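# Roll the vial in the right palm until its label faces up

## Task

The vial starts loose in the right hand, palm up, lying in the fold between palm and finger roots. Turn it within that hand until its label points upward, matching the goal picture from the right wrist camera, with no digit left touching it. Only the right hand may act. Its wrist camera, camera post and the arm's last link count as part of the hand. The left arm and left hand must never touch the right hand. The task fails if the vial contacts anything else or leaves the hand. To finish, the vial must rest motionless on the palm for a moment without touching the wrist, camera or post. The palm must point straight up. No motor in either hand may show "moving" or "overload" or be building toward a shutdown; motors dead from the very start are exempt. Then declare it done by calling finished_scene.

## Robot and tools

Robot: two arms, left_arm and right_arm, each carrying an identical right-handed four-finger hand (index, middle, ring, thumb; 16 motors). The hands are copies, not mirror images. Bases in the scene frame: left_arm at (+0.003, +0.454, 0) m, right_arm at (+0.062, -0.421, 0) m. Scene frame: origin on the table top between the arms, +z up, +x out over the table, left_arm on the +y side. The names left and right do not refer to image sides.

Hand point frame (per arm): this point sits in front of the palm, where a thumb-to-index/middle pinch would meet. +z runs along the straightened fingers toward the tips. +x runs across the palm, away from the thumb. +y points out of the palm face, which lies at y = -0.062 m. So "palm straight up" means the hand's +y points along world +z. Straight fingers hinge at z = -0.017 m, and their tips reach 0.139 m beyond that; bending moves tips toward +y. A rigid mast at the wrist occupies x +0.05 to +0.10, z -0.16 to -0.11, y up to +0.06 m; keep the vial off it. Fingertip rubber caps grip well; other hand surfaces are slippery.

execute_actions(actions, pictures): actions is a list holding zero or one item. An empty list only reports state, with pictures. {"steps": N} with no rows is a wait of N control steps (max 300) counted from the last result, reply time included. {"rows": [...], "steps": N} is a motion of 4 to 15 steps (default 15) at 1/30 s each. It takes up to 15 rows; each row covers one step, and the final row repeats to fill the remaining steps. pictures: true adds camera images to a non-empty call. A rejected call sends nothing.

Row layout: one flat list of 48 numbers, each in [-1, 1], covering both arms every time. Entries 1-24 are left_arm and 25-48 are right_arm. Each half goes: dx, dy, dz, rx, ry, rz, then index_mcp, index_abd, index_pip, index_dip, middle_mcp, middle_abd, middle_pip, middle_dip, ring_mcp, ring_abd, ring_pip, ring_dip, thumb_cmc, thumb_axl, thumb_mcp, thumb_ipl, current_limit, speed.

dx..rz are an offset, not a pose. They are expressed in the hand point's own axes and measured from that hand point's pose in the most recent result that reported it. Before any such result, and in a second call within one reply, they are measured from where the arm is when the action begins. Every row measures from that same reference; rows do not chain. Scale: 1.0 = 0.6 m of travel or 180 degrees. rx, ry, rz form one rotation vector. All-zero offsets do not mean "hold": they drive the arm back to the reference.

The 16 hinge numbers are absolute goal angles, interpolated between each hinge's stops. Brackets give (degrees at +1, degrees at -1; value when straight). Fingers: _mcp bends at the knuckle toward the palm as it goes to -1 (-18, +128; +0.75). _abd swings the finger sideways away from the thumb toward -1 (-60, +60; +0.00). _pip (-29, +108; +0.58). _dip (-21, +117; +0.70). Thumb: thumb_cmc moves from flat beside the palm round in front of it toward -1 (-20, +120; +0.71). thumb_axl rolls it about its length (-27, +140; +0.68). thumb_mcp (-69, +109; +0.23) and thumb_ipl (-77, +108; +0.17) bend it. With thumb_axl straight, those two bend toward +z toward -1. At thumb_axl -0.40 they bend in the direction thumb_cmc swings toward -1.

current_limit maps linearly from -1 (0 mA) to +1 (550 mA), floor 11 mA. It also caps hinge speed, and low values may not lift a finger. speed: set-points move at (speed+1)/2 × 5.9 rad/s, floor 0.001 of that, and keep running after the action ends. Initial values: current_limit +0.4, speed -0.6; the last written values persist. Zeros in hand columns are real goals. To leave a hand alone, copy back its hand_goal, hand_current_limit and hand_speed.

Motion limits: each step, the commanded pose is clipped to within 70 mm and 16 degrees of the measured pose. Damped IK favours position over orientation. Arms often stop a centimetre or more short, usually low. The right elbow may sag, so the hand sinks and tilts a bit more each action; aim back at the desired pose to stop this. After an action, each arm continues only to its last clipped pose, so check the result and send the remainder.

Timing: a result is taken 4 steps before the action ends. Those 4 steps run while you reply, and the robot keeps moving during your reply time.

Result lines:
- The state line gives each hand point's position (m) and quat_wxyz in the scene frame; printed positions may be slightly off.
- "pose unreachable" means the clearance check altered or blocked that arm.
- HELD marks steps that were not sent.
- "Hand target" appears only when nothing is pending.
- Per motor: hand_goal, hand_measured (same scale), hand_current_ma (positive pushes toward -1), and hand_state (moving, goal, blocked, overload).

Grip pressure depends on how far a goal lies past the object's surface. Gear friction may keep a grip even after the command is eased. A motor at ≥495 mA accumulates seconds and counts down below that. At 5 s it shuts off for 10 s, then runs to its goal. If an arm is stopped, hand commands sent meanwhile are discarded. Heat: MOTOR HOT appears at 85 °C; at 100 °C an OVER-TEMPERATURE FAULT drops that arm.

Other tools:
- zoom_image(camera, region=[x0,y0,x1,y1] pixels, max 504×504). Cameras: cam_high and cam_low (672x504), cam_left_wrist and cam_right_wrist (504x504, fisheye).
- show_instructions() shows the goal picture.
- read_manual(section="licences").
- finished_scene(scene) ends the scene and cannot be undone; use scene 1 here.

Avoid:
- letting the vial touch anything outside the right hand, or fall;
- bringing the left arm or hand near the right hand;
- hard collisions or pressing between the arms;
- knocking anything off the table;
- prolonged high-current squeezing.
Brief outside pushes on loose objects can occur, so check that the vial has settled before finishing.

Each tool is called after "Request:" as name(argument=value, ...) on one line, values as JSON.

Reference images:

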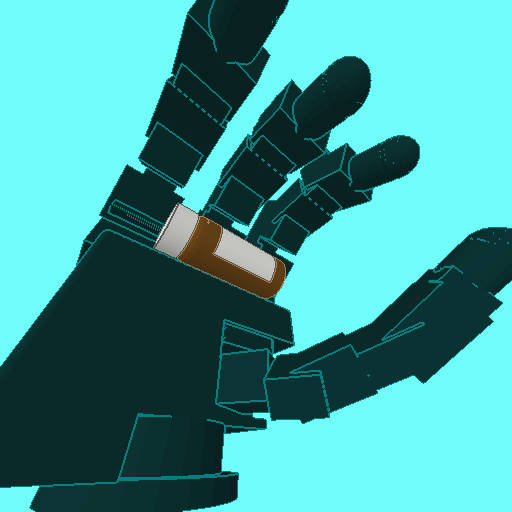

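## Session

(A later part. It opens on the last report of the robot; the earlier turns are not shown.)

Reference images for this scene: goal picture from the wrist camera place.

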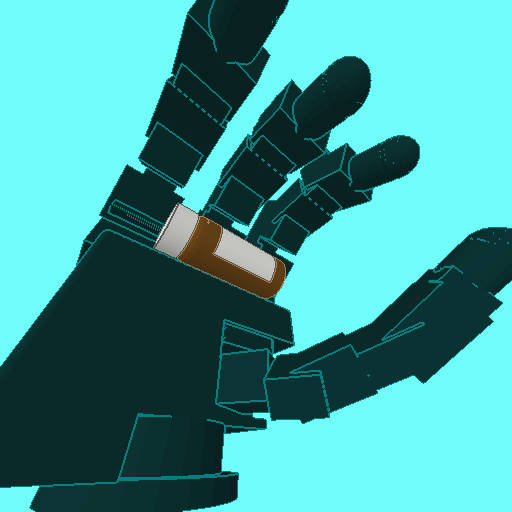

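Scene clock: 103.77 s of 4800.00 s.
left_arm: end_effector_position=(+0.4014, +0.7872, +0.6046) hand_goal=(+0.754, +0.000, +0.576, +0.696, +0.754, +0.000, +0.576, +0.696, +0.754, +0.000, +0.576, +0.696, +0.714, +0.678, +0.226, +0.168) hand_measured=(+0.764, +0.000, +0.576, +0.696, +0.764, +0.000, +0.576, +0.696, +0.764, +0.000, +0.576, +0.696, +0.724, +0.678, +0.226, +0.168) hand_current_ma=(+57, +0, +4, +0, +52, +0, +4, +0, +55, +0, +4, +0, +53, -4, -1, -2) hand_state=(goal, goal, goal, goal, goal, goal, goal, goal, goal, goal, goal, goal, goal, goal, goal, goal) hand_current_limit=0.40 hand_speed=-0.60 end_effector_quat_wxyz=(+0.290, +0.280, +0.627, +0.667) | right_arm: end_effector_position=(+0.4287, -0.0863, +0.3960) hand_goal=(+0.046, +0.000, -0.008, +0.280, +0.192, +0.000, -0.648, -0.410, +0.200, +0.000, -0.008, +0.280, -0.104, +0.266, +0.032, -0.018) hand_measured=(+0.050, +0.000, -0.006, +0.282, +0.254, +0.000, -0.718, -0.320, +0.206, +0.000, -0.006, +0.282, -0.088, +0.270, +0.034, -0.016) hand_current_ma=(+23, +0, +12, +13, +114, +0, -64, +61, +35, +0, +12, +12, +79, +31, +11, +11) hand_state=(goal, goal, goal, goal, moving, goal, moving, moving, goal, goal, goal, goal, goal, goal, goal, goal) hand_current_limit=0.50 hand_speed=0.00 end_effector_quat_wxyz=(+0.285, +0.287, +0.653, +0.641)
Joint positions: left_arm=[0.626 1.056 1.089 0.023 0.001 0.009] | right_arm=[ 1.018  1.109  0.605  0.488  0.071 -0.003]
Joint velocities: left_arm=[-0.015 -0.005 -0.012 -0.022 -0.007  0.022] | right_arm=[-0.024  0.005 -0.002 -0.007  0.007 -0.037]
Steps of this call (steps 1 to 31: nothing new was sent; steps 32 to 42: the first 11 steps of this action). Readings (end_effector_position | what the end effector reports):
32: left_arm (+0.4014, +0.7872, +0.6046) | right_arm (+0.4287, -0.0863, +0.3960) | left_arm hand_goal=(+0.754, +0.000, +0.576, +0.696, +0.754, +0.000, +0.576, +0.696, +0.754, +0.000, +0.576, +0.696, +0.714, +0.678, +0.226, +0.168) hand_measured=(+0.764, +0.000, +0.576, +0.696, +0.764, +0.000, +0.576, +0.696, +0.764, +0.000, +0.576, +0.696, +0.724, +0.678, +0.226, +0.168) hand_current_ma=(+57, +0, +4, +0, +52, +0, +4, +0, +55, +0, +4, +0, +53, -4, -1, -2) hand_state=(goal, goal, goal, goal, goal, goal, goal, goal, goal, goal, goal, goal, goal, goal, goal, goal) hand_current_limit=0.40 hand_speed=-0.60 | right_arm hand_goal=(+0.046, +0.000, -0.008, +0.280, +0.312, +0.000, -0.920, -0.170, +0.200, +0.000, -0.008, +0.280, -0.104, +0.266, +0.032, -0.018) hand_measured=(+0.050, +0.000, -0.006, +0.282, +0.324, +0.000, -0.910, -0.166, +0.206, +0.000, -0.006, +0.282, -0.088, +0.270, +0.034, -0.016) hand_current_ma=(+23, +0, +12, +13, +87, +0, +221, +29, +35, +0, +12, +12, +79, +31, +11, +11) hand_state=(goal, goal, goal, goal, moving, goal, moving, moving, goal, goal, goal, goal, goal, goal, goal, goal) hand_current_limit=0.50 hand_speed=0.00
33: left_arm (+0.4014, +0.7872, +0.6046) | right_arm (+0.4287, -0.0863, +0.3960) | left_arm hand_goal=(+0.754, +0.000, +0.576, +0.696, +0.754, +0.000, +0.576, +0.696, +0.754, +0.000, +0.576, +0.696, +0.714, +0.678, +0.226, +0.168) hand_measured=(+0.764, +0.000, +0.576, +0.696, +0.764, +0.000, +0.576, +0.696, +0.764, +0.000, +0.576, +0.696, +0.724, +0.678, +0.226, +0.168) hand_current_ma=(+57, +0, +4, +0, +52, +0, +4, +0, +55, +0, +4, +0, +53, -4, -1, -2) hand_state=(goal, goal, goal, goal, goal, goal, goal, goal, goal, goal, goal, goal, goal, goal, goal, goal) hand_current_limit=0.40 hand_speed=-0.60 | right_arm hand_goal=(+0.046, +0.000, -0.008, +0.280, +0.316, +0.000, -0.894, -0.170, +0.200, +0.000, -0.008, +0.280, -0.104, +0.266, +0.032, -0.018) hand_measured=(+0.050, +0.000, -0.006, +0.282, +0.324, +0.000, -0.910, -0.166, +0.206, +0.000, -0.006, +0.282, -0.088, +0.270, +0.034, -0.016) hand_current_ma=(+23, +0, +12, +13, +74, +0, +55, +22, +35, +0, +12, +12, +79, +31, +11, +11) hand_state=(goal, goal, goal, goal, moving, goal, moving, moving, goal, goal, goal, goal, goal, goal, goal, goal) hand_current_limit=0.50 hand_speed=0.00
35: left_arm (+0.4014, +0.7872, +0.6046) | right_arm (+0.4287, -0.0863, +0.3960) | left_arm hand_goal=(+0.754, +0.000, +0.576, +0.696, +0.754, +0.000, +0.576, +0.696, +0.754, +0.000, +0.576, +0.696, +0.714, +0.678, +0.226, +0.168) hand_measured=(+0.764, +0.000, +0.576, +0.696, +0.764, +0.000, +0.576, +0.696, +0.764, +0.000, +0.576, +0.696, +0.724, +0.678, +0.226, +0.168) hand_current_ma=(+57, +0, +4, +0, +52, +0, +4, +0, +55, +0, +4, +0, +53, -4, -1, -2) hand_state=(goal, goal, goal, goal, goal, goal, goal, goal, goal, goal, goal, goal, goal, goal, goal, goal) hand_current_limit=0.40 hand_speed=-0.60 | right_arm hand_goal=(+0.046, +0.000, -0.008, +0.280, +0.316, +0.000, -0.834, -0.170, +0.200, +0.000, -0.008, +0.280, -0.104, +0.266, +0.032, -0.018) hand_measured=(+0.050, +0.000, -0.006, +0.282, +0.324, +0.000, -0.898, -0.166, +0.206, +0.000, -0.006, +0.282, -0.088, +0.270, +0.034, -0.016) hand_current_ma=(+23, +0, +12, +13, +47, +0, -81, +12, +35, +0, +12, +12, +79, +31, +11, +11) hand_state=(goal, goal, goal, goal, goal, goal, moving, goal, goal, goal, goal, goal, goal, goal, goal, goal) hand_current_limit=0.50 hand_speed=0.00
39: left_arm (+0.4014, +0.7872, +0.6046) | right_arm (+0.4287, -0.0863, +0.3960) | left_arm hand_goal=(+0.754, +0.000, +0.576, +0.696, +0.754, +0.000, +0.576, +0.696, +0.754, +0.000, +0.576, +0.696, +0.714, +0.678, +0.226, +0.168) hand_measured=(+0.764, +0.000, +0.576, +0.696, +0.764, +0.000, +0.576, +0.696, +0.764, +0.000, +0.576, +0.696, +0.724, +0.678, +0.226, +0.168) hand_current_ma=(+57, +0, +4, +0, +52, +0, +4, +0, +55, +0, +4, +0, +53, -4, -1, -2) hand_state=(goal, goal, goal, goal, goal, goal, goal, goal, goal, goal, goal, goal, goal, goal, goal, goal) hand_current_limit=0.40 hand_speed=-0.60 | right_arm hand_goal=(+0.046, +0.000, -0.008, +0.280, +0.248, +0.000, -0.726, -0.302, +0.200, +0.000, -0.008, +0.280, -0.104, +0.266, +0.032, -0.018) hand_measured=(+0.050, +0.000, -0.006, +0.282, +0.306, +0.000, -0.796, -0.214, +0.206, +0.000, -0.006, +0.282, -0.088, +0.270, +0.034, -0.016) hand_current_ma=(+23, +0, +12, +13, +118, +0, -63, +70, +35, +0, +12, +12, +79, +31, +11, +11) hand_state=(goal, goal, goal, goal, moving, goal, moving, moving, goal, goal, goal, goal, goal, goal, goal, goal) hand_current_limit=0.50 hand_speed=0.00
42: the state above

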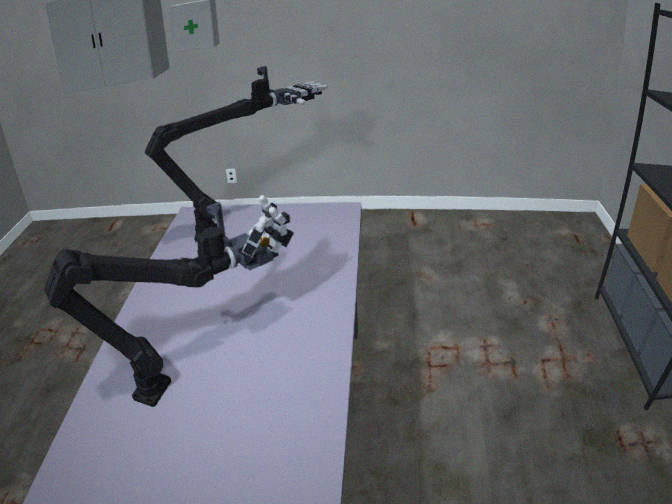

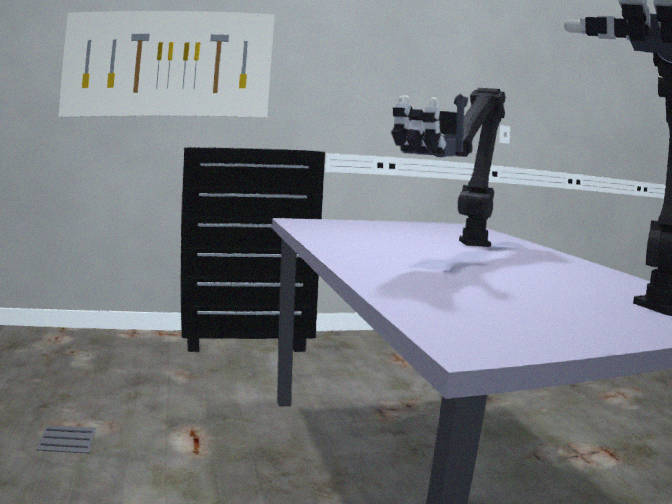

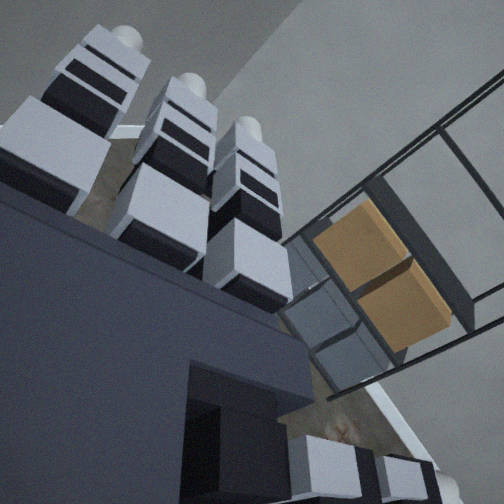

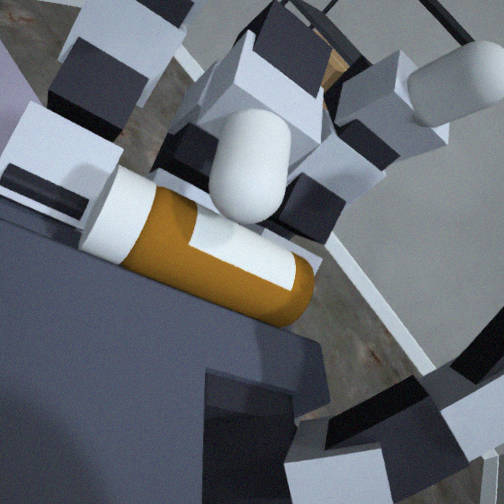

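Request:
execute_actions(actions=[{"rows": [[0,0.0463,-0.0099,-0.0163,0,0, 0.754,0,0.576,0.696,0.754,0,0.576,0.696,0.754,0,0.576,0.696,0.714,0.678,0.226,0.168,0.4,-0.6, 0,0.0333,0.0025,-0.0123,0,0.001, 0.046,0,-0.008,0.28, 0.175,0,-0.655,-0.446, 0.2,0,-0.008,0.28, -0.104,0.266,0.032,-0.018, 0.5,0],[0,0.0463,-0.0099,-0.0163,0,0, 0.754,0,0.576,0.696,0.754,0,0.576,0.696,0.754,0,0.576,0.696,0.714,0.678,0.226,0.168,0.4,-0.6, 0,0.0333,0.0025,-0.0123,0,0.001, 0.046,0,-0.008,0.28, 0.175,0,-0.685,-0.446, 0.2,0,-0.008,0.28, -0.104,0.266,0.032,-0.018, 0.5,0],[0,0.0463,-0.0099,-0.0163,0,0, 0.754,0,0.576,0.696,0.754,0,0.576,0.696,0.754,0,0.576,0.696,0.714,0.678,0.226,0.168,0.4,-0.6, 0,0.0333,0.0025,-0.0123,0,0.001, 0.046,0,-0.008,0.28, 0.175,0,-0.708,-0.446, 0.2,0,-0.008,0.28, -0.104,0.266,0.032,-0.018, 0.5,0],[0,0.0463,-0.0099,-0.0163,0,0, 0.754,0,0.576,0.696,0.754,0,0.576,0.696,0.754,0,0.576,0.696,0.714,0.678,0.226,0.168,0.4,-0.6, 0,0.0333,0.0025,-0.0123,0,0.001, 0.046,0,-0.008,0.28, 0.175,0,-0.728,-0.446, 0.2,0,-0.008,0.28, -0.104,0.266,0.032,-0.018, 0.5,0],[0,0.0463,-0.0099,-0.0163,0,0, 0.754,0,0.576,0.696,0.754,0,0.576,0.696,0.754,0,0.576,0.696,0.714,0.678,0.226,0.168,0.4,-0.6, 0,0.0333,0.0025,-0.0123,0,0.001, 0.046,0,-0.008,0.28, 0.175,0,-0.746,-0.446, 0.2,0,-0.008,0.28, -0.104,0.266,0.032,-0.018, 0.5,0],[0,0.0463,-0.0099,-0.0163,0,0, 0.754,0,0.576,0.696,0.754,0,0.576,0.696,0.754,0,0.576,0.696,0.714,0.678,0.226,0.168,0.4,-0.6, 0,0.0333,0.0025,-0.0123,0,0.001, 0.046,0,-0.008,0.28, 0.175,0,-0.746,-0.446, 0.2,0,-0.008,0.28, -0.104,0.266,0.032,-0.018, 0.5,0],[0,0.0463,-0.0099,-0.0163,0,0, 0.754,0,0.576,0.696,0.754,0,0.576,0.696,0.754,0,0.576,0.696,0.714,0.678,0.226,0.168,0.4,-0.6, 0,0.0333,0.0025,-0.0123,0,0.001, 0.046,0,-0.008,0.28, 0.187,0,-0.763,-0.424, 0.2,0,-0.008,0.28, -0.104,0.266,0.032,-0.018, 0.5,0],[0,0.0463,-0.0099,-0.0163,0,0, 0.754,0,0.576,0.696,0.754,0,0.576,0.696,0.754,0,0.576,0.696,0.714,0.678,0.226,0.168,0.4,-0.6, 0,0.0333,0.0025,-0.0123,0,0.001, 0.046,0,-0.008,0.28, 0.198,0,-0.780,-0.402, 0.2,0,-0.008,0.28, -0.104,0.266,0.032,-0.018, 0.5,0],[0,0.0463,-0.0099,-0.0163,0,0, 0.754,0,0.576,0.696,0.754,0,0.576,0.696,0.754,0,0.576,0.696,0.714,0.678,0.226,0.168,0.4,-0.6, 0,0.0333,0.0025,-0.0123,0,0.001, 0.046,0,-0.008,0.28, 0.210,0,-0.798,-0.379, 0.2,0,-0.008,0.28, -0.104,0.266,0.032,-0.018, 0.5,0],[0,0.0463,-0.0099,-0.0163,0,0, 0.754,0,0.576,0.696,0.754,0,0.576,0.696,0.754,0,0.576,0.696,0.714,0.678,0.226,0.168,0.4,-0.6, 0,0.0333,0.0025,-0.0123,0,0.001, 0.046,0,-0.008,0.28, 0.221,0,-0.815,-0.357, 0.2,0,-0.008,0.28, -0.104,0.266,0.032,-0.018, 0.5,0],[0,0.0463,-0.0099,-0.0163,0,0, 0.754,0,0.576,0.696,0.754,0,0.576,0.696,0.754,0,0.576,0.696,0.714,0.678,0.226,0.168,0.4,-0.6, 0,0.0333,0.0025,-0.0123,0,0.001, 0.046,0,-0.008,0.28, 0.232,0,-0.832,-0.334, 0.2,0,-0.008,0.28, -0.104,0.266,0.032,-0.018, 0.5,0],[0,0.0463,-0.0099,-0.0163,0,0, 0.754,0,0.576,0.696,0.754,0,0.576,0.696,0.754,0,0.576,0.696,0.714,0.678,0.226,0.168,0.4,-0.6, 0,0.0333,0.0025,-0.0123,0,0.001, 0.046,0,-0.008,0.28, 0.243,0,-0.850,-0.311, 0.2,0,-0.008,0.28, -0.104,0.266,0.032,-0.018, 0.5,0],[0,0.0463,-0.0099,-0.0163,0,0, 0.754,0,0.576,0.696,0.754,0,0.576,0.696,0.754,0,0.576,0.696,0.714,0.678,0.226,0.168,0.4,-0.6, 0,0.0333,0.0025,-0.0123,0,0.001, 0.046,0,-0.008,0.28, 0.254,0,-0.867,-0.289, 0.2,0,-0.008,0.28, -0.104,0.266,0.032,-0.018, 0.5,0],[0,0.0463,-0.0099,-0.0163,0,0, 0.754,0,0.576,0.696,0.754,0,0.576,0.696,0.754,0,0.576,0.696,0.714,0.678,0.226,0.168,0.4,-0.6, 0,0.0333,0.0025,-0.0123,0,0.001, 0.046,0,-0.008,0.28, 0.265,0,-0.885,-0.266, 0.2,0,-0.008,0.28, -0.104,0.266,0.032,-0.018, 0.5,0],[0,0.0463,-0.0099,-0.0163,0,0, 0.754,0,0.576,0.696,0.754,0,0.576,0.696,0.754,0,0.576,0.696,0.714,0.678,0.226,0.168,0.4,-0.6, 0,0.0333,0.0025,-0.0123,0,0.001, 0.046,0,-0.008,0.28, 0.276,0,-0.902,-0.243, 0.2,0,-0.008,0.28, -0.104,0.266,0.032,-0.018, 0.5,0]], "steps": 15}])

Request:
execute_actions(actions=[{"rows": [[0,0.0463,-0.0099,-0.0163,0,0, 0.754,0,0.576,0.696,0.754,0,0.576,0.696,0.754,0,0.576,0.696,0.714,0.678,0.226,0.168,0.4,-0.6, 0,0.0333,0.0025,-0.0123,0,0.001, 0.046,0,-0.008,0.28, 0.287,0,-0.920,-0.220, 0.2,0,-0.008,0.28, -0.104,0.266,0.032,-0.018, 0.5,0],[0,0.0463,-0.0099,-0.0163,0,0, 0.754,0,0.576,0.696,0.754,0,0.576,0.696,0.754,0,0.576,0.696,0.714,0.678,0.226,0.168,0.4,-0.6, 0,0.0333,0.0025,-0.0123,0,0.001, 0.046,0,-0.008,0.28, 0.297,0,-0.937,-0.196, 0.2,0,-0.008,0.28, -0.104,0.266,0.032,-0.018, 0.5,0],[0,0.0463,-0.0099,-0.0163,0,0, 0.754,0,0.576,0.696,0.754,0,0.576,0.696,0.754,0,0.576,0.696,0.714,0.678,0.226,0.168,0.4,-0.6, 0,0.0333,0.0025,-0.0123,0,0.001, 0.046,0,-0.008,0.28, 0.308,0,-0.955,-0.173, 0.2,0,-0.008,0.28, -0.104,0.266,0.032,-0.018, 0.5,0],[0,0.0463,-0.0099,-0.0163,0,0, 0.754,0,0.576,0.696,0.754,0,0.576,0.696,0.754,0,0.576,0.696,0.714,0.678,0.226,0.168,0.4,-0.6, 0,0.0333,0.0025,-0.0123,0,0.001, 0.046,0,-0.008,0.28, 0.308,0,-0.955,-0.173, 0.2,0,-0.008,0.28, -0.104,0.266,0.032,-0.018, 0.5,0],[0,0.0463,-0.0099,-0.0163,0,0, 0.754,0,0.576,0.696,0.754,0,0.576,0.696,0.754,0,0.576,0.696,0.714,0.678,0.226,0.168,0.4,-0.6, 0,0.0333,0.0025,-0.0123,0,0.001, 0.046,0,-0.008,0.28, 0.308,0,-0.955,-0.173, 0.2,0,-0.008,0.28, -0.104,0.266,0.032,-0.018, 0.5,0],[0,0.0463,-0.0099,-0.0163,0,0, 0.754,0,0.576,0.696,0.754,0,0.576,0.696,0.754,0,0.576,0.696,0.714,0.678,0.226,0.168,0.4,-0.6, 0,0.0333,0.0025,-0.0123,0,0.001, 0.046,0,-0.008,0.28, 0.312,0,-0.92,-0.170, 0.2,0,-0.008,0.28, -0.104,0.266,0.032,-0.018, 0.5,0],[0,0.0463,-0.0099,-0.0163,0,0, 0.754,0,0.576,0.696,0.754,0,0.576,0.696,0.754,0,0.576,0.696,0.714,0.678,0.226,0.168,0.4,-0.6, 0,0.0333,0.0025,-0.0123,0,0.001, 0.046,0,-0.008,0.28, 0.316,0,-0.895,-0.170, 0.2,0,-0.008,0.28, -0.104,0.266,0.032,-0.018, 0.5,0],[0,0.0463,-0.0099,-0.0163,0,0, 0.754,0,0.576,0.696,0.754,0,0.576,0.696,0.754,0,0.576,0.696,0.714,0.678,0.226,0.168,0.4,-0.6, 0,0.0333,0.0025,-0.0123,0,0.001, 0.046,0,-0.008,0.28, 0.316,0,-0.865,-0.170, 0.2,0,-0.008,0.28, -0.104,0.266,0.032,-0.018, 0.5,0],[0,0.0463,-0.0099,-0.0163,0,0, 0.754,0,0.576,0.696,0.754,0,0.576,0.696,0.754,0,0.576,0.696,0.714,0.678,0.226,0.168,0.4,-0.6, 0,0.0333,0.0025,-0.0123,0,0.001, 0.046,0,-0.008,0.28, 0.316,0,-0.83,-0.170, 0.2,0,-0.008,0.28, -0.104,0.266,0.032,-0.018, 0.5,0],[0,0.0463,-0.0099,-0.0163,0,0, 0.754,0,0.576,0.696,0.754,0,0.576,0.696,0.754,0,0.576,0.696,0.714,0.678,0.226,0.168,0.4,-0.6, 0,0.0333,0.0025,-0.0123,0,0.001, 0.046,0,-0.008,0.28, 0.30,0,-0.6,-0.170, 0.2,0,-0.008,0.28, -0.104,0.266,0.032,-0.018, 0.5,0]], "steps": 15}])

Request:
execute_actions(actions=[{"steps": 5}], pictures=true)

Request:
zoom_image(camera="cam_right_wrist", region=[60, 150, 330, 340])

Scene clock: 107.10 s of 4800.00 s.
left_arm: end_effector_position=(+0.4014, +0.7872, +0.6046) hand_goal=(+0.754, +0.000, +0.576, +0.696, +0.754, +0.000, +0.576, +0.696, +0.754, +0.000, +0.576, +0.696, +0.714, +0.678, +0.226, +0.168) hand_measured=(+0.764, +0.000, +0.576, +0.696, +0.764, +0.000, +0.576, +0.696, +0.764, +0.000, +0.576, +0.696, +0.724, +0.678, +0.226, +0.168) hand_current_ma=(+57, +0, +4, +0, +52, +0, +4, +0, +55, +0, +4, +0, +53, -4, -1, -2) hand_state=(goal, goal, goal, goal, goal, goal, goal, goal, goal, goal, goal, goal, goal, goal, goal, goal) hand_current_limit=0.40 hand_speed=-0.60 end_effector_quat_wxyz=(+0.290, +0.280, +0.627, +0.667) | right_arm: end_effector_position=(+0.4287, -0.0863, +0.3960) hand_goal=(+0.046, +0.000, -0.008, +0.280, +0.232, +0.000, -0.832, -0.334, +0.200, +0.000, -0.008, +0.280, -0.104, +0.266, +0.032, -0.018) hand_measured=(+0.050, +0.000, -0.006, +0.282, +0.222, +0.000, -0.750, -0.386, +0.206, +0.000, -0.006, +0.282, -0.088, +0.270, +0.034, -0.016) hand_current_ma=(+23, +0, +12, +13, +76, +0, +234, -12, +35, +0, +12, +12, +79, +31, +11, +11) hand_state=(goal, goal, goal, goal, moving, goal, moving, moving, goal, goal, goal, goal, goal, goal, goal, goal) hand_current_limit=0.50 hand_speed=0.00 end_effector_quat_wxyz=(+0.285, +0.287, +0.653, +0.641)
Joint positions: left_arm=[0.626 1.056 1.089 0.023 0.001 0.009] | right_arm=[ 1.018  1.109  0.605  0.488  0.071 -0.003]
Joint velocities: left_arm=[-0.015 -0.005 -0.027  0.002  0.007 -0.022] | right_arm=[ 0.005  0.005 -0.007 -0.007 -0.007 -0.051]
Off your previous action's commanded pose (left_arm): 0.028 m, 3 deg at its last step (step 4 of this call).
Off your previous action's commanded pose (right_arm): 0.020 m, 2 deg at its last step (step 4 of this call).
Steps of this call (steps 1 to 4: the last 4 steps of your previous action; steps 5 to 89: nothing new was sent; steps 90 to 100: the first 11 steps of this action). Readings (end_effector_position | what the end effector reports):
90: left_arm (+0.4014, +0.7872, +0.6046) | right_arm (+0.4287, -0.0863, +0.3960) | left_arm hand_goal=(+0.754, +0.000, +0.576, +0.696, +0.754, +0.000, +0.576, +0.696, +0.754, +0.000, +0.576, +0.696, +0.714, +0.678, +0.226, +0.168) hand_measured=(+0.764, +0.000, +0.576, +0.696, +0.764, +0.000, +0.576, +0.696, +0.764, +0.000, +0.576, +0.696, +0.724, +0.678, +0.226, +0.168) hand_current_ma=(+57, +0, +4, +0, +52, +0, +4, +0, +55, +0, +4, +0, +53, -4, -1, -2) hand_state=(goal, goal, goal, goal, goal, goal, goal, goal, goal, goal, goal, goal, goal, goal, goal, goal) hand_current_limit=0.40 hand_speed=-0.60 | right_arm hand_goal=(+0.046, +0.000, -0.008, +0.280, +0.176, +0.000, -0.654, -0.446, +0.200, +0.000, -0.008, +0.280, -0.104, +0.266, +0.032, -0.018) hand_measured=(+0.050, +0.000, -0.006, +0.282, +0.190, +0.000, -0.628, -0.444, +0.206, +0.000, -0.006, +0.282, -0.088, +0.270, +0.034, -0.016) hand_current_ma=(+23, +0, +12, +13, +80, +0, -32, +12, +35, +0, +12, +12, +79, +31, +11, +11) hand_state=(goal, goal, goal, goal, goal, goal, moving, goal, goal, goal, goal, goal, goal, goal, goal, goal) hand_current_limit=0.50 hand_speed=0.00
91: left_arm (+0.4014, +0.7872, +0.6046) | right_arm (+0.4287, -0.0863, +0.3960) | left_arm hand_goal=(+0.754, +0.000, +0.576, +0.696, +0.754, +0.000, +0.576, +0.696, +0.754, +0.000, +0.576, +0.696, +0.714, +0.678, +0.226, +0.168) hand_measured=(+0.764, +0.000, +0.576, +0.696, +0.764, +0.000, +0.576, +0.696, +0.764, +0.000, +0.576, +0.696, +0.724, +0.678, +0.226, +0.168) hand_current_ma=(+57, +0, +4, +0, +52, +0, +4, +0, +55, +0, +4, +0, +53, -4, -1, -2) hand_state=(goal, goal, goal, goal, goal, goal, goal, goal, goal, goal, goal, goal, goal, goal, goal, goal) hand_current_limit=0.40 hand_speed=-0.60 | right_arm hand_goal=(+0.046, +0.000, -0.008, +0.280, +0.176, +0.000, -0.684, -0.446, +0.200, +0.000, -0.008, +0.280, -0.104, +0.266, +0.032, -0.018) hand_measured=(+0.050, +0.000, -0.006, +0.282, +0.190, +0.000, -0.630, -0.444, +0.206, +0.000, -0.006, +0.282, -0.088, +0.270, +0.034, -0.016) hand_current_ma=(+23, +0, +12, +13, +80, +0, +70, +12, +35, +0, +12, +12, +79, +31, +11, +11) hand_state=(goal, goal, goal, goal, goal, goal, moving, goal, goal, goal, goal, goal, goal, goal, goal, goal) hand_current_limit=0.50 hand_speed=0.00
93: left_arm (+0.4014, +0.7872, +0.6046) | right_arm (+0.4287, -0.0863, +0.3960) | left_arm hand_goal=(+0.754, +0.000, +0.576, +0.696, +0.754, +0.000, +0.576, +0.696, +0.754, +0.000, +0.576, +0.696, +0.714, +0.678, +0.226, +0.168) hand_measured=(+0.764, +0.000, +0.576, +0.696, +0.764, +0.000, +0.576, +0.696, +0.764, +0.000, +0.576, +0.696, +0.724, +0.678, +0.226, +0.168) hand_current_ma=(+57, +0, +4, +0, +52, +0, +4, +0, +55, +0, +4, +0, +53, -4, -1, -2) hand_state=(goal, goal, goal, goal, goal, goal, goal, goal, goal, goal, goal, goal, goal, goal, goal, goal) hand_current_limit=0.40 hand_speed=-0.60 | right_arm hand_goal=(+0.046, +0.000, -0.008, +0.280, +0.176, +0.000, -0.728, -0.446, +0.200, +0.000, -0.008, +0.280, -0.104, +0.266, +0.032, -0.018) hand_measured=(+0.050, +0.000, -0.006, +0.282, +0.190, +0.000, -0.672, -0.444, +0.206, +0.000, -0.006, +0.282, -0.088, +0.270, +0.034, -0.016) hand_current_ma=(+23, +0, +12, +13, +80, +0, +31, +12, +35, +0, +12, +12, +79, +31, +11, +11) hand_state=(goal, goal, goal, goal, goal, goal, moving, goal, goal, goal, goal, goal, goal, goal, goal, goal) hand_current_limit=0.50 hand_speed=0.00
97: left_arm (+0.4014, +0.7872, +0.6046) | right_arm (+0.4287, -0.0863, +0.3960) | left_arm hand_goal=(+0.754, +0.000, +0.576, +0.696, +0.754, +0.000, +0.576, +0.696, +0.754, +0.000, +0.576, +0.696, +0.714, +0.678, +0.226, +0.168) hand_measured=(+0.764, +0.000, +0.576, +0.696, +0.764, +0.000, +0.576, +0.696, +0.764, +0.000, +0.576, +0.696, +0.724, +0.678, +0.226, +0.168) hand_current_ma=(+57, +0, +4, +0, +52, +0, +4, +0, +55, +0, +4, +0, +53, -4, -1, -2) hand_state=(goal, goal, goal, goal, goal, goal, goal, goal, goal, goal, goal, goal, goal, goal, goal, goal) hand_current_limit=0.40 hand_speed=-0.60 | right_arm hand_goal=(+0.046, +0.000, -0.008, +0.280, +0.198, +0.000, -0.780, -0.402, +0.200, +0.000, -0.008, +0.280, -0.104, +0.266, +0.032, -0.018) hand_measured=(+0.050, +0.000, -0.006, +0.282, +0.192, +0.000, -0.712, -0.438, +0.206, +0.000, -0.006, +0.282, -0.088, +0.270, +0.034, -0.016) hand_current_ma=(+23, +0, +12, +13, +46, +0, +235, -27, +35, +0, +12, +12, +79, +31, +11, +11) hand_state=(goal, goal, goal, goal, moving, goal, moving, moving, goal, goal, goal, goal, goal, goal, goal, goal) hand_current_limit=0.50 hand_speed=0.00
100: the state above

Scene clock: 107.60 s of 4800.00 s.
left_arm: end_effector_position=(+0.4014, +0.7872, +0.6046) hand_goal=(+0.754, +0.000, +0.576, +0.696, +0.754, +0.000, +0.576, +0.696, +0.754, +0.000, +0.576, +0.696, +0.714, +0.678, +0.226, +0.168) hand_measured=(+0.764, +0.000, +0.576, +0.696, +0.764, +0.000, +0.576, +0.696, +0.764, +0.000, +0.576, +0.696, +0.724, +0.678, +0.226, +0.168) hand_current_ma=(+57, +0, +4, +0, +52, +0, +4, +0, +55, +0, +4, +0, +53, -4, -1, -2) hand_state=(goal, goal, goal, goal, goal, goal, goal, goal, goal, goal, goal, goal, goal, goal, goal, goal) hand_current_limit=0.40 hand_speed=-0.60 end_effector_quat_wxyz=(+0.290, +0.280, +0.627, +0.667) | right_arm: end_effector_position=(+0.4287, -0.0863, +0.3960) hand_goal=(+0.046, +0.000, -0.008, +0.280, +0.300, +0.000, -0.600, -0.170, +0.200, +0.000, -0.008, +0.280, -0.104, +0.266, +0.032, -0.018) hand_measured=(+0.050, +0.000, -0.006, +0.282, +0.322, +0.000, -0.848, -0.168, +0.206, +0.000, -0.006, +0.282, -0.088, +0.270, +0.034, -0.016) hand_current_ma=(+23, +0, +12, +13, +108, +0, -104, +12, +36, +0, +12, +12, +79, +31, +11, +11) hand_state=(goal, goal, goal, goal, moving, goal, moving, goal, goal, goal, goal, goal, goal, goal, goal, goal) hand_current_limit=0.50 hand_speed=0.00 end_effector_quat_wxyz=(+0.285, +0.287, +0.653, +0.641)
Joint positions: left_arm=[0.626 1.056 1.089 0.023 0.001 0.009] | right_arm=[ 1.018  1.109  0.605  0.488  0.071 -0.003]
Joint velocities: left_arm=[ 0.005 -0.005  0.002 -0.007 -0.037  0.022] | right_arm=[-0.005 -0.015  0.002 -0.007  0.007  0.037]
Off your previous action's commanded pose (left_arm): 0.028 m, 3 deg at its last step (step 4 of this call).
Off your previous action's commanded pose (right_arm): 0.020 m, 2 deg at its last step (step 4 of this call).
Steps of this call (steps 1 to 4: the last 4 steps of your previous action; steps 5 to 15: the first 11 steps of this action, its rows measured from where the robot was after step 4). Readings (end_effector_position | what the end effector reports):
4: left_arm (+0.4014, +0.7872, +0.6046) | right_arm (+0.4287, -0.0863, +0.3960) | left_arm hand_goal=(+0.754, +0.000, +0.576, +0.696, +0.754, +0.000, +0.576, +0.696, +0.754, +0.000, +0.576, +0.696, +0.714, +0.678, +0.226, +0.168) hand_measured=(+0.764, +0.000, +0.576, +0.696, +0.764, +0.000, +0.576, +0.696, +0.764, +0.000, +0.576, +0.696, +0.724, +0.678, +0.226, +0.168) hand_current_ma=(+57, +0, +4, +0, +52, +0, +4, +0, +55, +0, +4, +0, +53, -4, -1, -2) hand_state=(goal, goal, goal, goal, goal, goal, goal, goal, goal, goal, goal, goal, goal, goal, goal, goal) hand_current_limit=0.40 hand_speed=-0.60 | right_arm hand_goal=(+0.046, +0.000, -0.008, +0.280, +0.276, +0.000, -0.902, -0.242, +0.200, +0.000, -0.008, +0.280, -0.104, +0.266, +0.032, -0.018) hand_measured=(+0.050, +0.000, -0.006, +0.282, +0.264, +0.000, -0.822, -0.294, +0.206, +0.000, -0.006, +0.282, -0.088, +0.270, +0.034, -0.016) hand_current_ma=(+23, +0, +12, +13, +69, +0, +228, -11, +35, +0, +12, +12, +79, +31, +11, +11) hand_state=(goal, goal, goal, goal, moving, goal, moving, moving, goal, goal, goal, goal, goal, goal, goal, goal) hand_current_limit=0.50 hand_speed=0.00
5: left_arm (+0.4014, +0.7872, +0.6046) | right_arm (+0.4287, -0.0863, +0.3960) | left_arm hand_goal=(+0.754, +0.000, +0.576, +0.696, +0.754, +0.000, +0.576, +0.696, +0.754, +0.000, +0.576, +0.696, +0.714, +0.678, +0.226, +0.168) hand_measured=(+0.764, +0.000, +0.576, +0.696, +0.764, +0.000, +0.576, +0.696, +0.764, +0.000, +0.576, +0.696, +0.724, +0.678, +0.226, +0.168) hand_current_ma=(+57, +0, +4, +0, +52, +0, +4, +0, +55, +0, +4, +0, +53, -4, -1, -2) hand_state=(goal, goal, goal, goal, goal, goal, goal, goal, goal, goal, goal, goal, goal, goal, goal, goal) hand_current_limit=0.40 hand_speed=-0.60 | right_arm hand_goal=(+0.046, +0.000, -0.008, +0.280, +0.288, +0.000, -0.920, -0.220, +0.200, +0.000, -0.008, +0.280, -0.104, +0.266, +0.032, -0.018) hand_measured=(+0.050, +0.000, -0.006, +0.282, +0.276, +0.000, -0.838, -0.272, +0.206, +0.000, -0.006, +0.282, -0.088, +0.270, +0.034, -0.016) hand_current_ma=(+23, +0, +12, +13, +77, +0, +234, -15, +35, +0, +12, +12, +79, +31, +11, +11) hand_state=(goal, goal, goal, goal, moving, goal, moving, moving, goal, goal, goal, goal, goal, goal, goal, goal) hand_current_limit=0.50 hand_speed=0.00
6: left_arm (+0.4014, +0.7872, +0.6046) | right_arm (+0.4287, -0.0863, +0.3960) | left_arm hand_goal=(+0.754, +0.000, +0.576, +0.696, +0.754, +0.000, +0.576, +0.696, +0.754, +0.000, +0.576, +0.696, +0.714, +0.678, +0.226, +0.168) hand_measured=(+0.764, +0.000, +0.576, +0.696, +0.764, +0.000, +0.576, +0.696, +0.764, +0.000, +0.576, +0.696, +0.724, +0.678, +0.226, +0.168) hand_current_ma=(+57, +0, +4, +0, +52, +0, +4, +0, +55, +0, +4, +0, +53, -4, -1, -2) hand_state=(goal, goal, goal, goal, goal, goal, goal, goal, goal, goal, goal, goal, goal, goal, goal, goal) hand_current_limit=0.40 hand_speed=-0.60 | right_arm hand_goal=(+0.046, +0.000, -0.008, +0.280, +0.298, +0.000, -0.936, -0.196, +0.200, +0.000, -0.008, +0.280, -0.104, +0.266, +0.032, -0.018) hand_measured=(+0.050, +0.000, -0.006, +0.282, +0.288, +0.000, -0.854, -0.248, +0.206, +0.000, -0.006, +0.282, -0.088, +0.270, +0.034, -0.016) hand_current_ma=(+23, +0, +12, +13, +72, +0, +243, -5, +35, +0, +12, +12, +79, +31, +11, +11) hand_state=(goal, goal, goal, goal, moving, goal, moving, moving, goal, goal, goal, goal, goal, goal, goal, goal) hand_current_limit=0.50 hand_speed=0.00
8: left_arm (+0.4014, +0.7872, +0.6046) | right_arm (+0.4287, -0.0863, +0.3960) | left_arm hand_goal=(+0.754, +0.000, +0.576, +0.696, +0.754, +0.000, +0.576, +0.696, +0.754, +0.000, +0.576, +0.696, +0.714, +0.678, +0.226, +0.168) hand_measured=(+0.764, +0.000, +0.576, +0.696, +0.764, +0.000, +0.576, +0.696, +0.764, +0.000, +0.576, +0.696, +0.724, +0.678, +0.226, +0.168) hand_current_ma=(+57, +0, +4, +0, +52, +0, +4, +0, +55, +0, +4, +0, +53, -4, -1, -2) hand_state=(goal, goal, goal, goal, goal, goal, goal, goal, goal, goal, goal, goal, goal, goal, goal, goal) hand_current_limit=0.40 hand_speed=-0.60 | right_arm hand_goal=(+0.046, +0.000, -0.008, +0.280, +0.308, +0.000, -0.954, -0.172, +0.200, +0.000, -0.008, +0.280, -0.104, +0.266, +0.032, -0.018) hand_measured=(+0.050, +0.000, -0.006, +0.282, +0.310, +0.000, -0.886, -0.202, +0.206, +0.000, -0.006, +0.282, -0.088, +0.270, +0.034, -0.016) hand_current_ma=(+23, +0, +12, +13, +78, +0, +250, -5, +35, +0, +12, +12, +79, +31, +11, +11) hand_state=(goal, goal, goal, goal, moving, goal, moving, moving, goal, goal, goal, goal, goal, goal, goal, goal) hand_current_limit=0.50 hand_speed=0.00
12: left_arm (+0.4014, +0.7872, +0.6046) | right_arm (+0.4287, -0.0863, +0.3960) | left_arm hand_goal=(+0.754, +0.000, +0.576, +0.696, +0.754, +0.000, +0.576, +0.696, +0.754, +0.000, +0.576, +0.696, +0.714, +0.678, +0.226, +0.168) hand_measured=(+0.764, +0.000, +0.576, +0.696, +0.764, +0.000, +0.576, +0.696, +0.764, +0.000, +0.576, +0.696, +0.724, +0.678, +0.226, +0.168) hand_current_ma=(+57, +0, +4, +0, +52, +0, +4, +0, +55, +0, +4, +0, +53, -4, -1, -2) hand_state=(goal, goal, goal, goal, goal, goal, goal, goal, goal, goal, goal, goal, goal, goal, goal, goal) hand_current_limit=0.40 hand_speed=-0.60 | right_arm hand_goal=(+0.046, +0.000, -0.008, +0.280, +0.316, +0.000, -0.864, -0.170, +0.200, +0.000, -0.008, +0.280, -0.104, +0.266, +0.032, -0.018) hand_measured=(+0.050, +0.000, -0.006, +0.282, +0.322, +0.000, -0.912, -0.168, +0.206, +0.000, -0.006, +0.282, -0.088, +0.270, +0.034, -0.016) hand_current_ma=(+23, +0, +12, +13, +31, +0, -60, +11, +36, +0, +12, +12, +79, +31, +11, +11) hand_state=(goal, goal, goal, goal, moving, goal, moving, moving, goal, goal, goal, goal, goal, goal, goal, goal) hand_current_limit=0.50 hand_speed=0.00
15: the state above

Scene clock: 107.77 s of 4800.00 s.
left_arm: end_effector_position=(+0.4014, +0.7872, +0.6046) hand_goal=(+0.754, +0.000, +0.576, +0.696, +0.754, +0.000, +0.576, +0.696, +0.754, +0.000, +0.576, +0.696, +0.714, +0.678, +0.226, +0.168) hand_measured=(+0.764, +0.000, +0.576, +0.696, +0.764, +0.000, +0.576, +0.696, +0.764, +0.000, +0.576, +0.696, +0.724, +0.678, +0.226, +0.168) hand_current_ma=(+57, +0, +4, +0, +52, +0, +4, +0, +55, +0, +4, +0, +53, -4, -1, -2) hand_state=(goal, goal, goal, goal, goal, goal, goal, goal, goal, goal, goal, goal, goal, goal, goal, goal) hand_current_limit=0.40 hand_speed=-0.60 end_effector_quat_wxyz=(+0.290, +0.280, +0.627, +0.667) | right_arm: end_effector_position=(+0.4287, -0.0863, +0.3960) hand_goal=(+0.046, +0.000, -0.008, +0.280, +0.300, +0.000, -0.600, -0.170, +0.200, +0.000, -0.008, +0.280, -0.104, +0.266, +0.032, -0.018) hand_measured=(+0.050, +0.000, -0.006, +0.282, +0.316, +0.000, -0.658, -0.168, +0.206, +0.000, -0.006, +0.282, -0.088, +0.270, +0.034, -0.016) hand_current_ma=(+23, +0, +12, +13, +83, +0, -64, +12, +36, +0, +12, +12, +79, +31, +11, +11) hand_state=(goal, goal, goal, goal, goal, goal, moving, goal, goal, goal, goal, goal, goal, goal, goal, goal) hand_current_limit=0.50 hand_speed=0.00 end_effector_quat_wxyz=(+0.285, +0.287, +0.653, +0.641)
Joint positions: left_arm=[0.626 1.056 1.089 0.023 0.001 0.009] | right_arm=[ 1.018  1.109  0.605  0.488  0.071 -0.003]
Joint velocities: left_arm=[-0.015 -0.015 -0.012  0.002  0.007  0.037] | right_arm=[ 0.005 -0.005  0.002 -0.017 -0.037 -0.037]
Hand target (left_arm): +0.395, +0.782, +0.631; +0.296, +0.272, +0.610, +0.682
Hand target (right_arm): +0.430, -0.086, +0.416; +0.289, +0.282, +0.640, +0.654
Off the commanded pose (left_arm): 0.028 m, 3 deg.
Off the commanded pose (right_arm): 0.020 m, 2 deg.
Kept back: nothing.
Steps of this call (steps 1 to 4: the last 4 steps of your previous action; step 5: nothing new was sent). Readings (end_effector_position | what the end effector reports):
1: left_arm (+0.4014, +0.7872, +0.6046) | right_arm (+0.4287, -0.0863, +0.3960) | left_arm hand_goal=(+0.754, +0.000, +0.576, +0.696, +0.754, +0.000, +0.576, +0.696, +0.754, +0.000, +0.576, +0.696, +0.714, +0.678, +0.226, +0.168) hand_measured=(+0.764, +0.000, +0.576, +0.696, +0.764, +0.000, +0.576, +0.696, +0.764, +0.000, +0.576, +0.696, +0.724, +0.678, +0.226, +0.168) hand_current_ma=(+57, +0, +4, +0, +52, +0, +4, +0, +55, +0, +4, +0, +53, -4, -1, -2) hand_state=(goal, goal, goal, goal, goal, goal, goal, goal, goal, goal, goal, goal, goal, goal, goal, goal) hand_current_limit=0.40 hand_speed=-0.60 | right_arm hand_goal=(+0.046, +0.000, -0.008, +0.280, +0.300, +0.000, -0.600, -0.170, +0.200, +0.000, -0.008, +0.280, -0.104, +0.266, +0.032, -0.018) hand_measured=(+0.050, +0.000, -0.006, +0.282, +0.318, +0.000, -0.810, -0.168, +0.206, +0.000, -0.006, +0.282, -0.088, +0.270, +0.034, -0.016) hand_current_ma=(+23, +0, +12, +13, +72, +0, -69, +12, +36, +0, +12, +12, +79, +31, +11, +11) hand_state=(goal, goal, goal, goal, moving, goal, moving, goal, goal, goal, goal, goal, goal, goal, goal, goal) hand_current_limit=0.50 hand_speed=0.00
2: left_arm (+0.4014, +0.7872, +0.6046) | right_arm (+0.4287, -0.0863, +0.3960) | left_arm hand_goal=(+0.754, +0.000, +0.576, +0.696, +0.754, +0.000, +0.576, +0.696, +0.754, +0.000, +0.576, +0.696, +0.714, +0.678, +0.226, +0.168) hand_measured=(+0.764, +0.000, +0.576, +0.696, +0.764, +0.000, +0.576, +0.696, +0.764, +0.000, +0.576, +0.696, +0.724, +0.678, +0.226, +0.168) hand_current_ma=(+57, +0, +4, +0, +52, +0, +4, +0, +55, +0, +4, +0, +53, -4, -1, -2) hand_state=(goal, goal, goal, goal, goal, goal, goal, goal, goal, goal, goal, goal, goal, goal, goal, goal) hand_current_limit=0.40 hand_speed=-0.60 | right_arm hand_goal=(+0.046, +0.000, -0.008, +0.280, +0.300, +0.000, -0.600, -0.170, +0.200, +0.000, -0.008, +0.280, -0.104, +0.266, +0.032, -0.018) hand_measured=(+0.050, +0.000, -0.006, +0.282, +0.316, +0.000, -0.774, -0.168, +0.206, +0.000, -0.006, +0.282, -0.088, +0.270, +0.034, -0.016) hand_current_ma=(+23, +0, +12, +13, +80, +0, -92, +12, +36, +0, +12, +12, +79, +31, +11, +11) hand_state=(goal, goal, goal, goal, moving, goal, moving, goal, goal, goal, goal, goal, goal, goal, goal, goal) hand_current_limit=0.50 hand_speed=0.00
4: left_arm (+0.4014, +0.7872, +0.6046) | right_arm (+0.4287, -0.0863, +0.3960) | left_arm hand_goal=(+0.754, +0.000, +0.576, +0.696, +0.754, +0.000, +0.576, +0.696, +0.754, +0.000, +0.576, +0.696, +0.714, +0.678, +0.226, +0.168) hand_measured=(+0.764, +0.000, +0.576, +0.696, +0.764, +0.000, +0.576, +0.696, +0.764, +0.000, +0.576, +0.696, +0.724, +0.678, +0.226, +0.168) hand_current_ma=(+57, +0, +4, +0, +52, +0, +4, +0, +55, +0, +4, +0, +53, -4, -1, -2) hand_state=(goal, goal, goal, goal, goal, goal, goal, goal, goal, goal, goal, goal, goal, goal, goal, goal) hand_current_limit=0.40 hand_speed=-0.60 | right_arm hand_goal=(+0.046, +0.000, -0.008, +0.280, +0.300, +0.000, -0.600, -0.170, +0.200, +0.000, -0.008, +0.280, -0.104, +0.266, +0.032, -0.018) hand_measured=(+0.050, +0.000, -0.006, +0.282, +0.316, +0.000, -0.696, -0.168, +0.206, +0.000, -0.006, +0.282, -0.088, +0.270, +0.034, -0.016) hand_current_ma=(+23, +0, +12, +13, +83, +0, -84, +12, +36, +0, +12, +12, +79, +31, +11, +11) hand_state=(goal, goal, goal, goal, goal, goal, moving, goal, goal, goal, goal, goal, goal, goal, goal, goal) hand_current_limit=0.50 hand_speed=0.00
5: the state above

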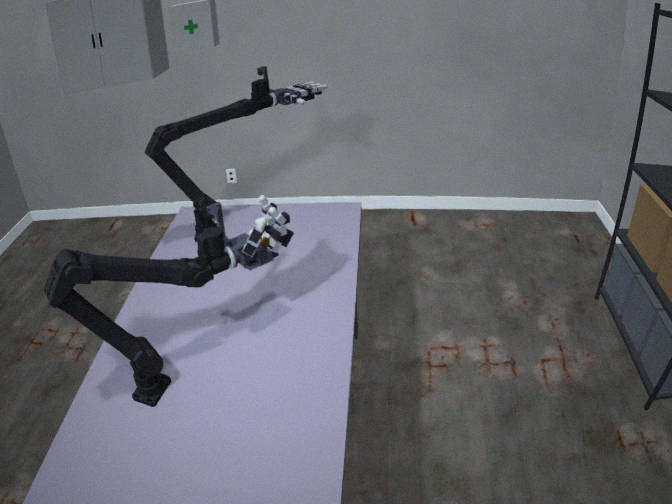

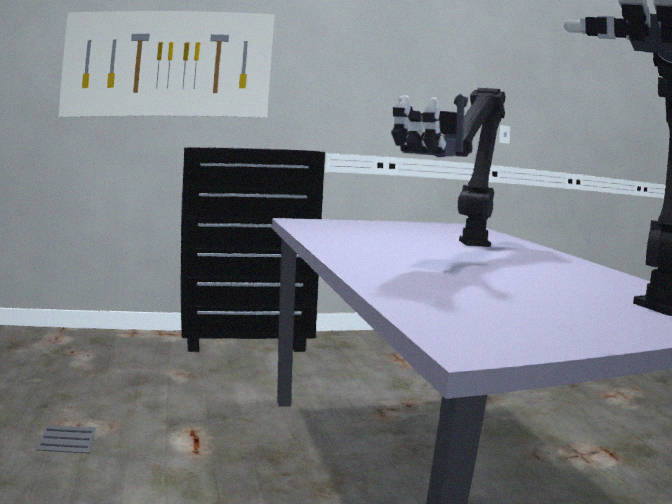

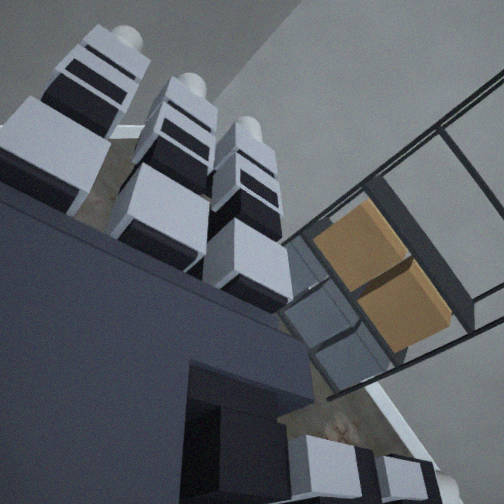

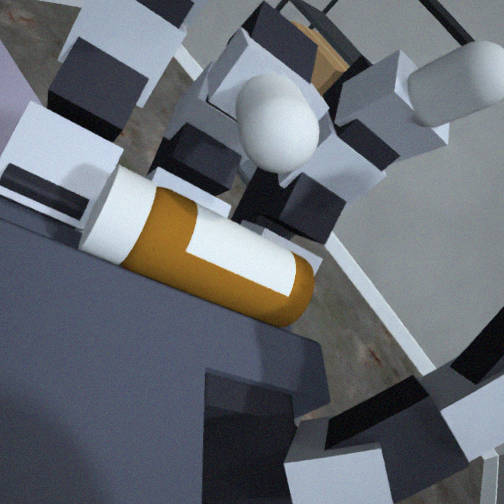

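Region (60, 150, 330, 340) of cam_right_wrist's 504x504 image, scaled by 1.867, with more detail than that image has; it fills the top 355 rows of this view, and the rest is white.

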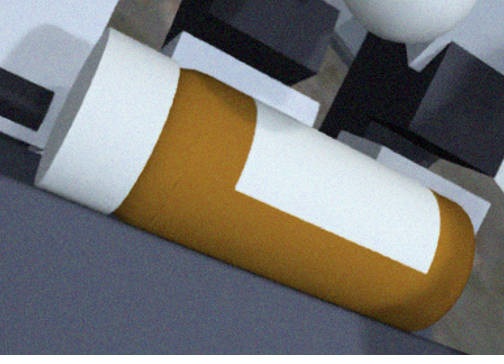

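Request:
execute_actions(actions=[])

Scene clock: 108.57 s of 4800.00 s.
left_arm: end_effector_position=(+0.4014, +0.7872, +0.6046) hand_goal=(+0.754, +0.000, +0.576, +0.696, +0.754, +0.000, +0.576, +0.696, +0.754, +0.000, +0.576, +0.696, +0.714, +0.678, +0.226, +0.168) hand_measured=(+0.764, +0.000, +0.576, +0.696, +0.764, +0.000, +0.576, +0.696, +0.764, +0.000, +0.576, +0.696, +0.724, +0.678, +0.226, +0.168) hand_current_ma=(+57, +0, +4, +0, +52, +0, +4, +0, +55, +0, +4, +0, +53, -4, -1, -2) hand_state=(goal, goal, goal, goal, goal, goal, goal, goal, goal, goal, goal, goal, goal, goal, goal, goal) hand_current_limit=0.40 hand_speed=-0.60 end_effector_quat_wxyz=(+0.290, +0.280, +0.627, +0.667) | right_arm: end_effector_position=(+0.4287, -0.0863, +0.3960) hand_goal=(+0.046, +0.000, -0.008, +0.280, +0.300, +0.000, -0.600, -0.170, +0.200, +0.000, -0.008, +0.280, -0.104, +0.266, +0.032, -0.018) hand_measured=(+0.050, +0.000, -0.006, +0.282, +0.316, +0.000, -0.606, -0.168, +0.206, +0.000, -0.006, +0.282, -0.088, +0.270, +0.034, -0.016) hand_current_ma=(+23, +0, +12, +13, +83, +0, -27, +12, +36, +0, +12, +12, +79, +31, +11, +11) hand_state=(goal, goal, goal, goal, goal, goal, goal, goal, goal, goal, goal, goal, goal, goal, goal, goal) hand_current_limit=0.50 hand_speed=0.00 end_effector_quat_wxyz=(+0.285, +0.287, +0.653, +0.641)
Joint positions: left_arm=[0.626 1.056 1.089 0.023 0.001 0.009] | right_arm=[ 1.018  1.109  0.605  0.488  0.071 -0.003]
Joint velocities: left_arm=[-0.005  0.005 -0.017  0.012 -0.022 -0.037] | right_arm=[-0.005 -0.005 -0.007  0.002 -0.007 -0.051]
Hand target (left_arm): +0.395, +0.782, +0.631; +0.296, +0.272, +0.610, +0.682
Hand target (right_arm): +0.430, -0.086, +0.416; +0.289, +0.282, +0.640, +0.654
Off the commanded pose (left_arm): 0.028 m, 3 deg.
Off the commanded pose (right_arm): 0.020 m, 2 deg.
Kept back: nothing.
Steps of this call (steps 1 to 24: nothing new was sent). Readings (end_effector_position | what the end effector reports):
1: left_arm (+0.4014, +0.7872, +0.6046) | right_arm (+0.4287, -0.0863, +0.3960) | left_arm hand_goal=(+0.754, +0.000, +0.576, +0.696, +0.754, +0.000, +0.576, +0.696, +0.754, +0.000, +0.576, +0.696, +0.714, +0.678, +0.226, +0.168) hand_measured=(+0.764, +0.000, +0.576, +0.696, +0.764, +0.000, +0.576, +0.696, +0.764, +0.000, +0.576, +0.696, +0.724, +0.678, +0.226, +0.168) hand_current_ma=(+57, +0, +4, +0, +52, +0, +4, +0, +55, +0, +4, +0, +53, -4, -1, -2) hand_state=(goal, goal, goal, goal, goal, goal, goal, goal, goal, goal, goal, goal, goal, goal, goal, goal) hand_current_limit=0.40 hand_speed=-0.60 | right_arm hand_goal=(+0.046, +0.000, -0.008, +0.280, +0.300, +0.000, -0.600, -0.170, +0.200, +0.000, -0.008, +0.280, -0.104, +0.266, +0.032, -0.018) hand_measured=(+0.050, +0.000, -0.006, +0.282, +0.316, +0.000, -0.624, -0.168, +0.206, +0.000, -0.006, +0.282, -0.088, +0.270, +0.034, -0.016) hand_current_ma=(+23, +0, +12, +13, +83, +0, +16, +12, +36, +0, +12, +12, +79, +31, +11, +11) hand_state=(goal, goal, goal, goal, goal, goal, moving, goal, goal, goal, goal, goal, goal, goal, goal, goal) hand_current_limit=0.50 hand_speed=0.00
2: left_arm (+0.4014, +0.7872, +0.6046) | right_arm (+0.4287, -0.0863, +0.3960) | left_arm hand_goal=(+0.754, +0.000, +0.576, +0.696, +0.754, +0.000, +0.576, +0.696, +0.754, +0.000, +0.576, +0.696, +0.714, +0.678, +0.226, +0.168) hand_measured=(+0.764, +0.000, +0.576, +0.696, +0.764, +0.000, +0.576, +0.696, +0.764, +0.000, +0.576, +0.696, +0.724, +0.678, +0.226, +0.168) hand_current_ma=(+57, +0, +4, +0, +52, +0, +4, +0, +55, +0, +4, +0, +53, -4, -1, -2) hand_state=(goal, goal, goal, goal, goal, goal, goal, goal, goal, goal, goal, goal, goal, goal, goal, goal) hand_current_limit=0.40 hand_speed=-0.60 | right_arm hand_goal=(+0.046, +0.000, -0.008, +0.280, +0.300, +0.000, -0.600, -0.170, +0.200, +0.000, -0.008, +0.280, -0.104, +0.266, +0.032, -0.018) hand_measured=(+0.050, +0.000, -0.006, +0.282, +0.316, +0.000, -0.610, -0.168, +0.206, +0.000, -0.006, +0.282, -0.088, +0.270, +0.034, -0.016) hand_current_ma=(+23, +0, +12, +13, +83, +0, -11, +12, +36, +0, +12, +12, +79, +31, +11, +11) hand_state=(goal, goal, goal, goal, goal, goal, moving, goal, goal, goal, goal, goal, goal, goal, goal, goal) hand_current_limit=0.50 hand_speed=0.00
4: left_arm (+0.4014, +0.7872, +0.6046) | right_arm (+0.4287, -0.0863, +0.3960) | left_arm hand_goal=(+0.754, +0.000, +0.576, +0.696, +0.754, +0.000, +0.576, +0.696, +0.754, +0.000, +0.576, +0.696, +0.714, +0.678, +0.226, +0.168) hand_measured=(+0.764, +0.000, +0.576, +0.696, +0.764, +0.000, +0.576, +0.696, +0.764, +0.000, +0.576, +0.696, +0.724, +0.678, +0.226, +0.168) hand_current_ma=(+57, +0, +4, +0, +52, +0, +4, +0, +55, +0, +4, +0, +53, -4, -1, -2) hand_state=(goal, goal, goal, goal, goal, goal, goal, goal, goal, goal, goal, goal, goal, goal, goal, goal) hand_current_limit=0.40 hand_speed=-0.60 | right_arm hand_goal=(+0.046, +0.000, -0.008, +0.280, +0.300, +0.000, -0.600, -0.170, +0.200, +0.000, -0.008, +0.280, -0.104, +0.266, +0.032, -0.018) hand_measured=(+0.050, +0.000, -0.006, +0.282, +0.316, +0.000, -0.606, -0.168, +0.206, +0.000, -0.006, +0.282, -0.088, +0.270, +0.034, -0.016) hand_current_ma=(+23, +0, +12, +13, +83, +0, -26, +12, +36, +0, +12, +12, +79, +31, +11, +11) hand_state=(goal, goal, goal, goal, goal, goal, moving, goal, goal, goal, goal, goal, goal, goal, goal, goal) hand_current_limit=0.50 hand_speed=0.00
8: left_arm (+0.4014, +0.7872, +0.6046) | right_arm (+0.4287, -0.0863, +0.3960) | left_arm hand_goal=(+0.754, +0.000, +0.576, +0.696, +0.754, +0.000, +0.576, +0.696, +0.754, +0.000, +0.576, +0.696, +0.714, +0.678, +0.226, +0.168) hand_measured=(+0.764, +0.000, +0.576, +0.696, +0.764, +0.000, +0.576, +0.696, +0.764, +0.000, +0.576, +0.696, +0.724, +0.678, +0.226, +0.168) hand_current_ma=(+57, +0, +4, +0, +52, +0, +4, +0, +55, +0, +4, +0, +53, -4, -1, -2) hand_state=(goal, goal, goal, goal, goal, goal, goal, goal, goal, goal, goal, goal, goal, goal, goal, goal) hand_current_limit=0.40 hand_speed=-0.60 | right_arm hand_goal=(+0.046, +0.000, -0.008, +0.280, +0.300, +0.000, -0.600, -0.170, +0.200, +0.000, -0.008, +0.280, -0.104, +0.266, +0.032, -0.018) hand_measured=(+0.050, +0.000, -0.006, +0.282, +0.316, +0.000, -0.606, -0.168, +0.206, +0.000, -0.006, +0.282, -0.088, +0.270, +0.034, -0.016) hand_current_ma=(+23, +0, +12, +13, +83, +0, -27, +12, +36, +0, +12, +12, +79, +31, +11, +11) hand_state=(goal, goal, goal, goal, goal, goal, goal, goal, goal, goal, goal, goal, goal, goal, goal, goal) hand_current_limit=0.50 hand_speed=0.00
24: the state above

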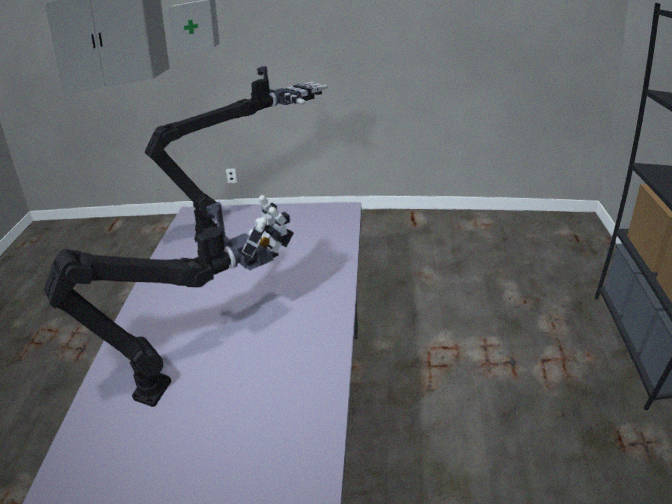

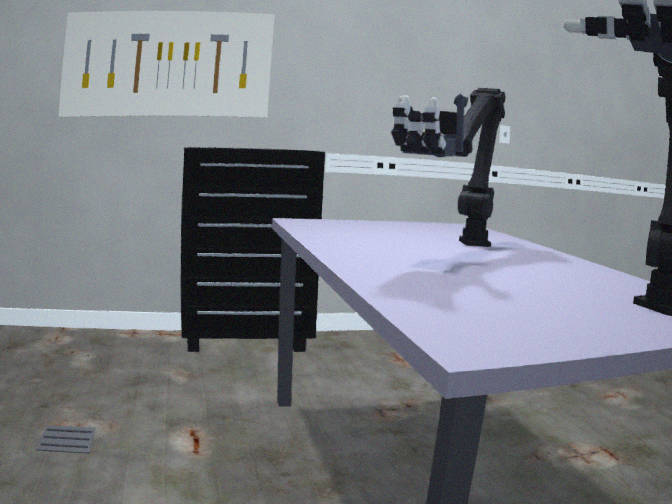

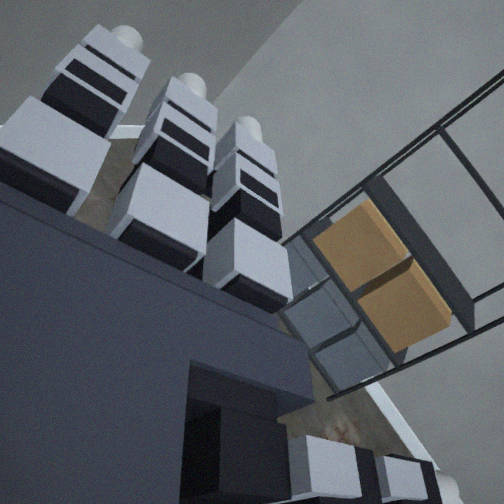

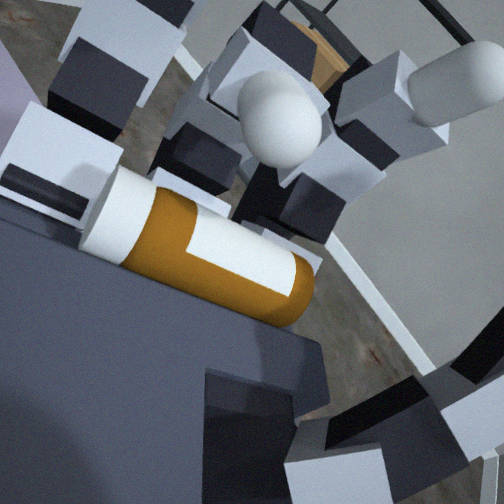

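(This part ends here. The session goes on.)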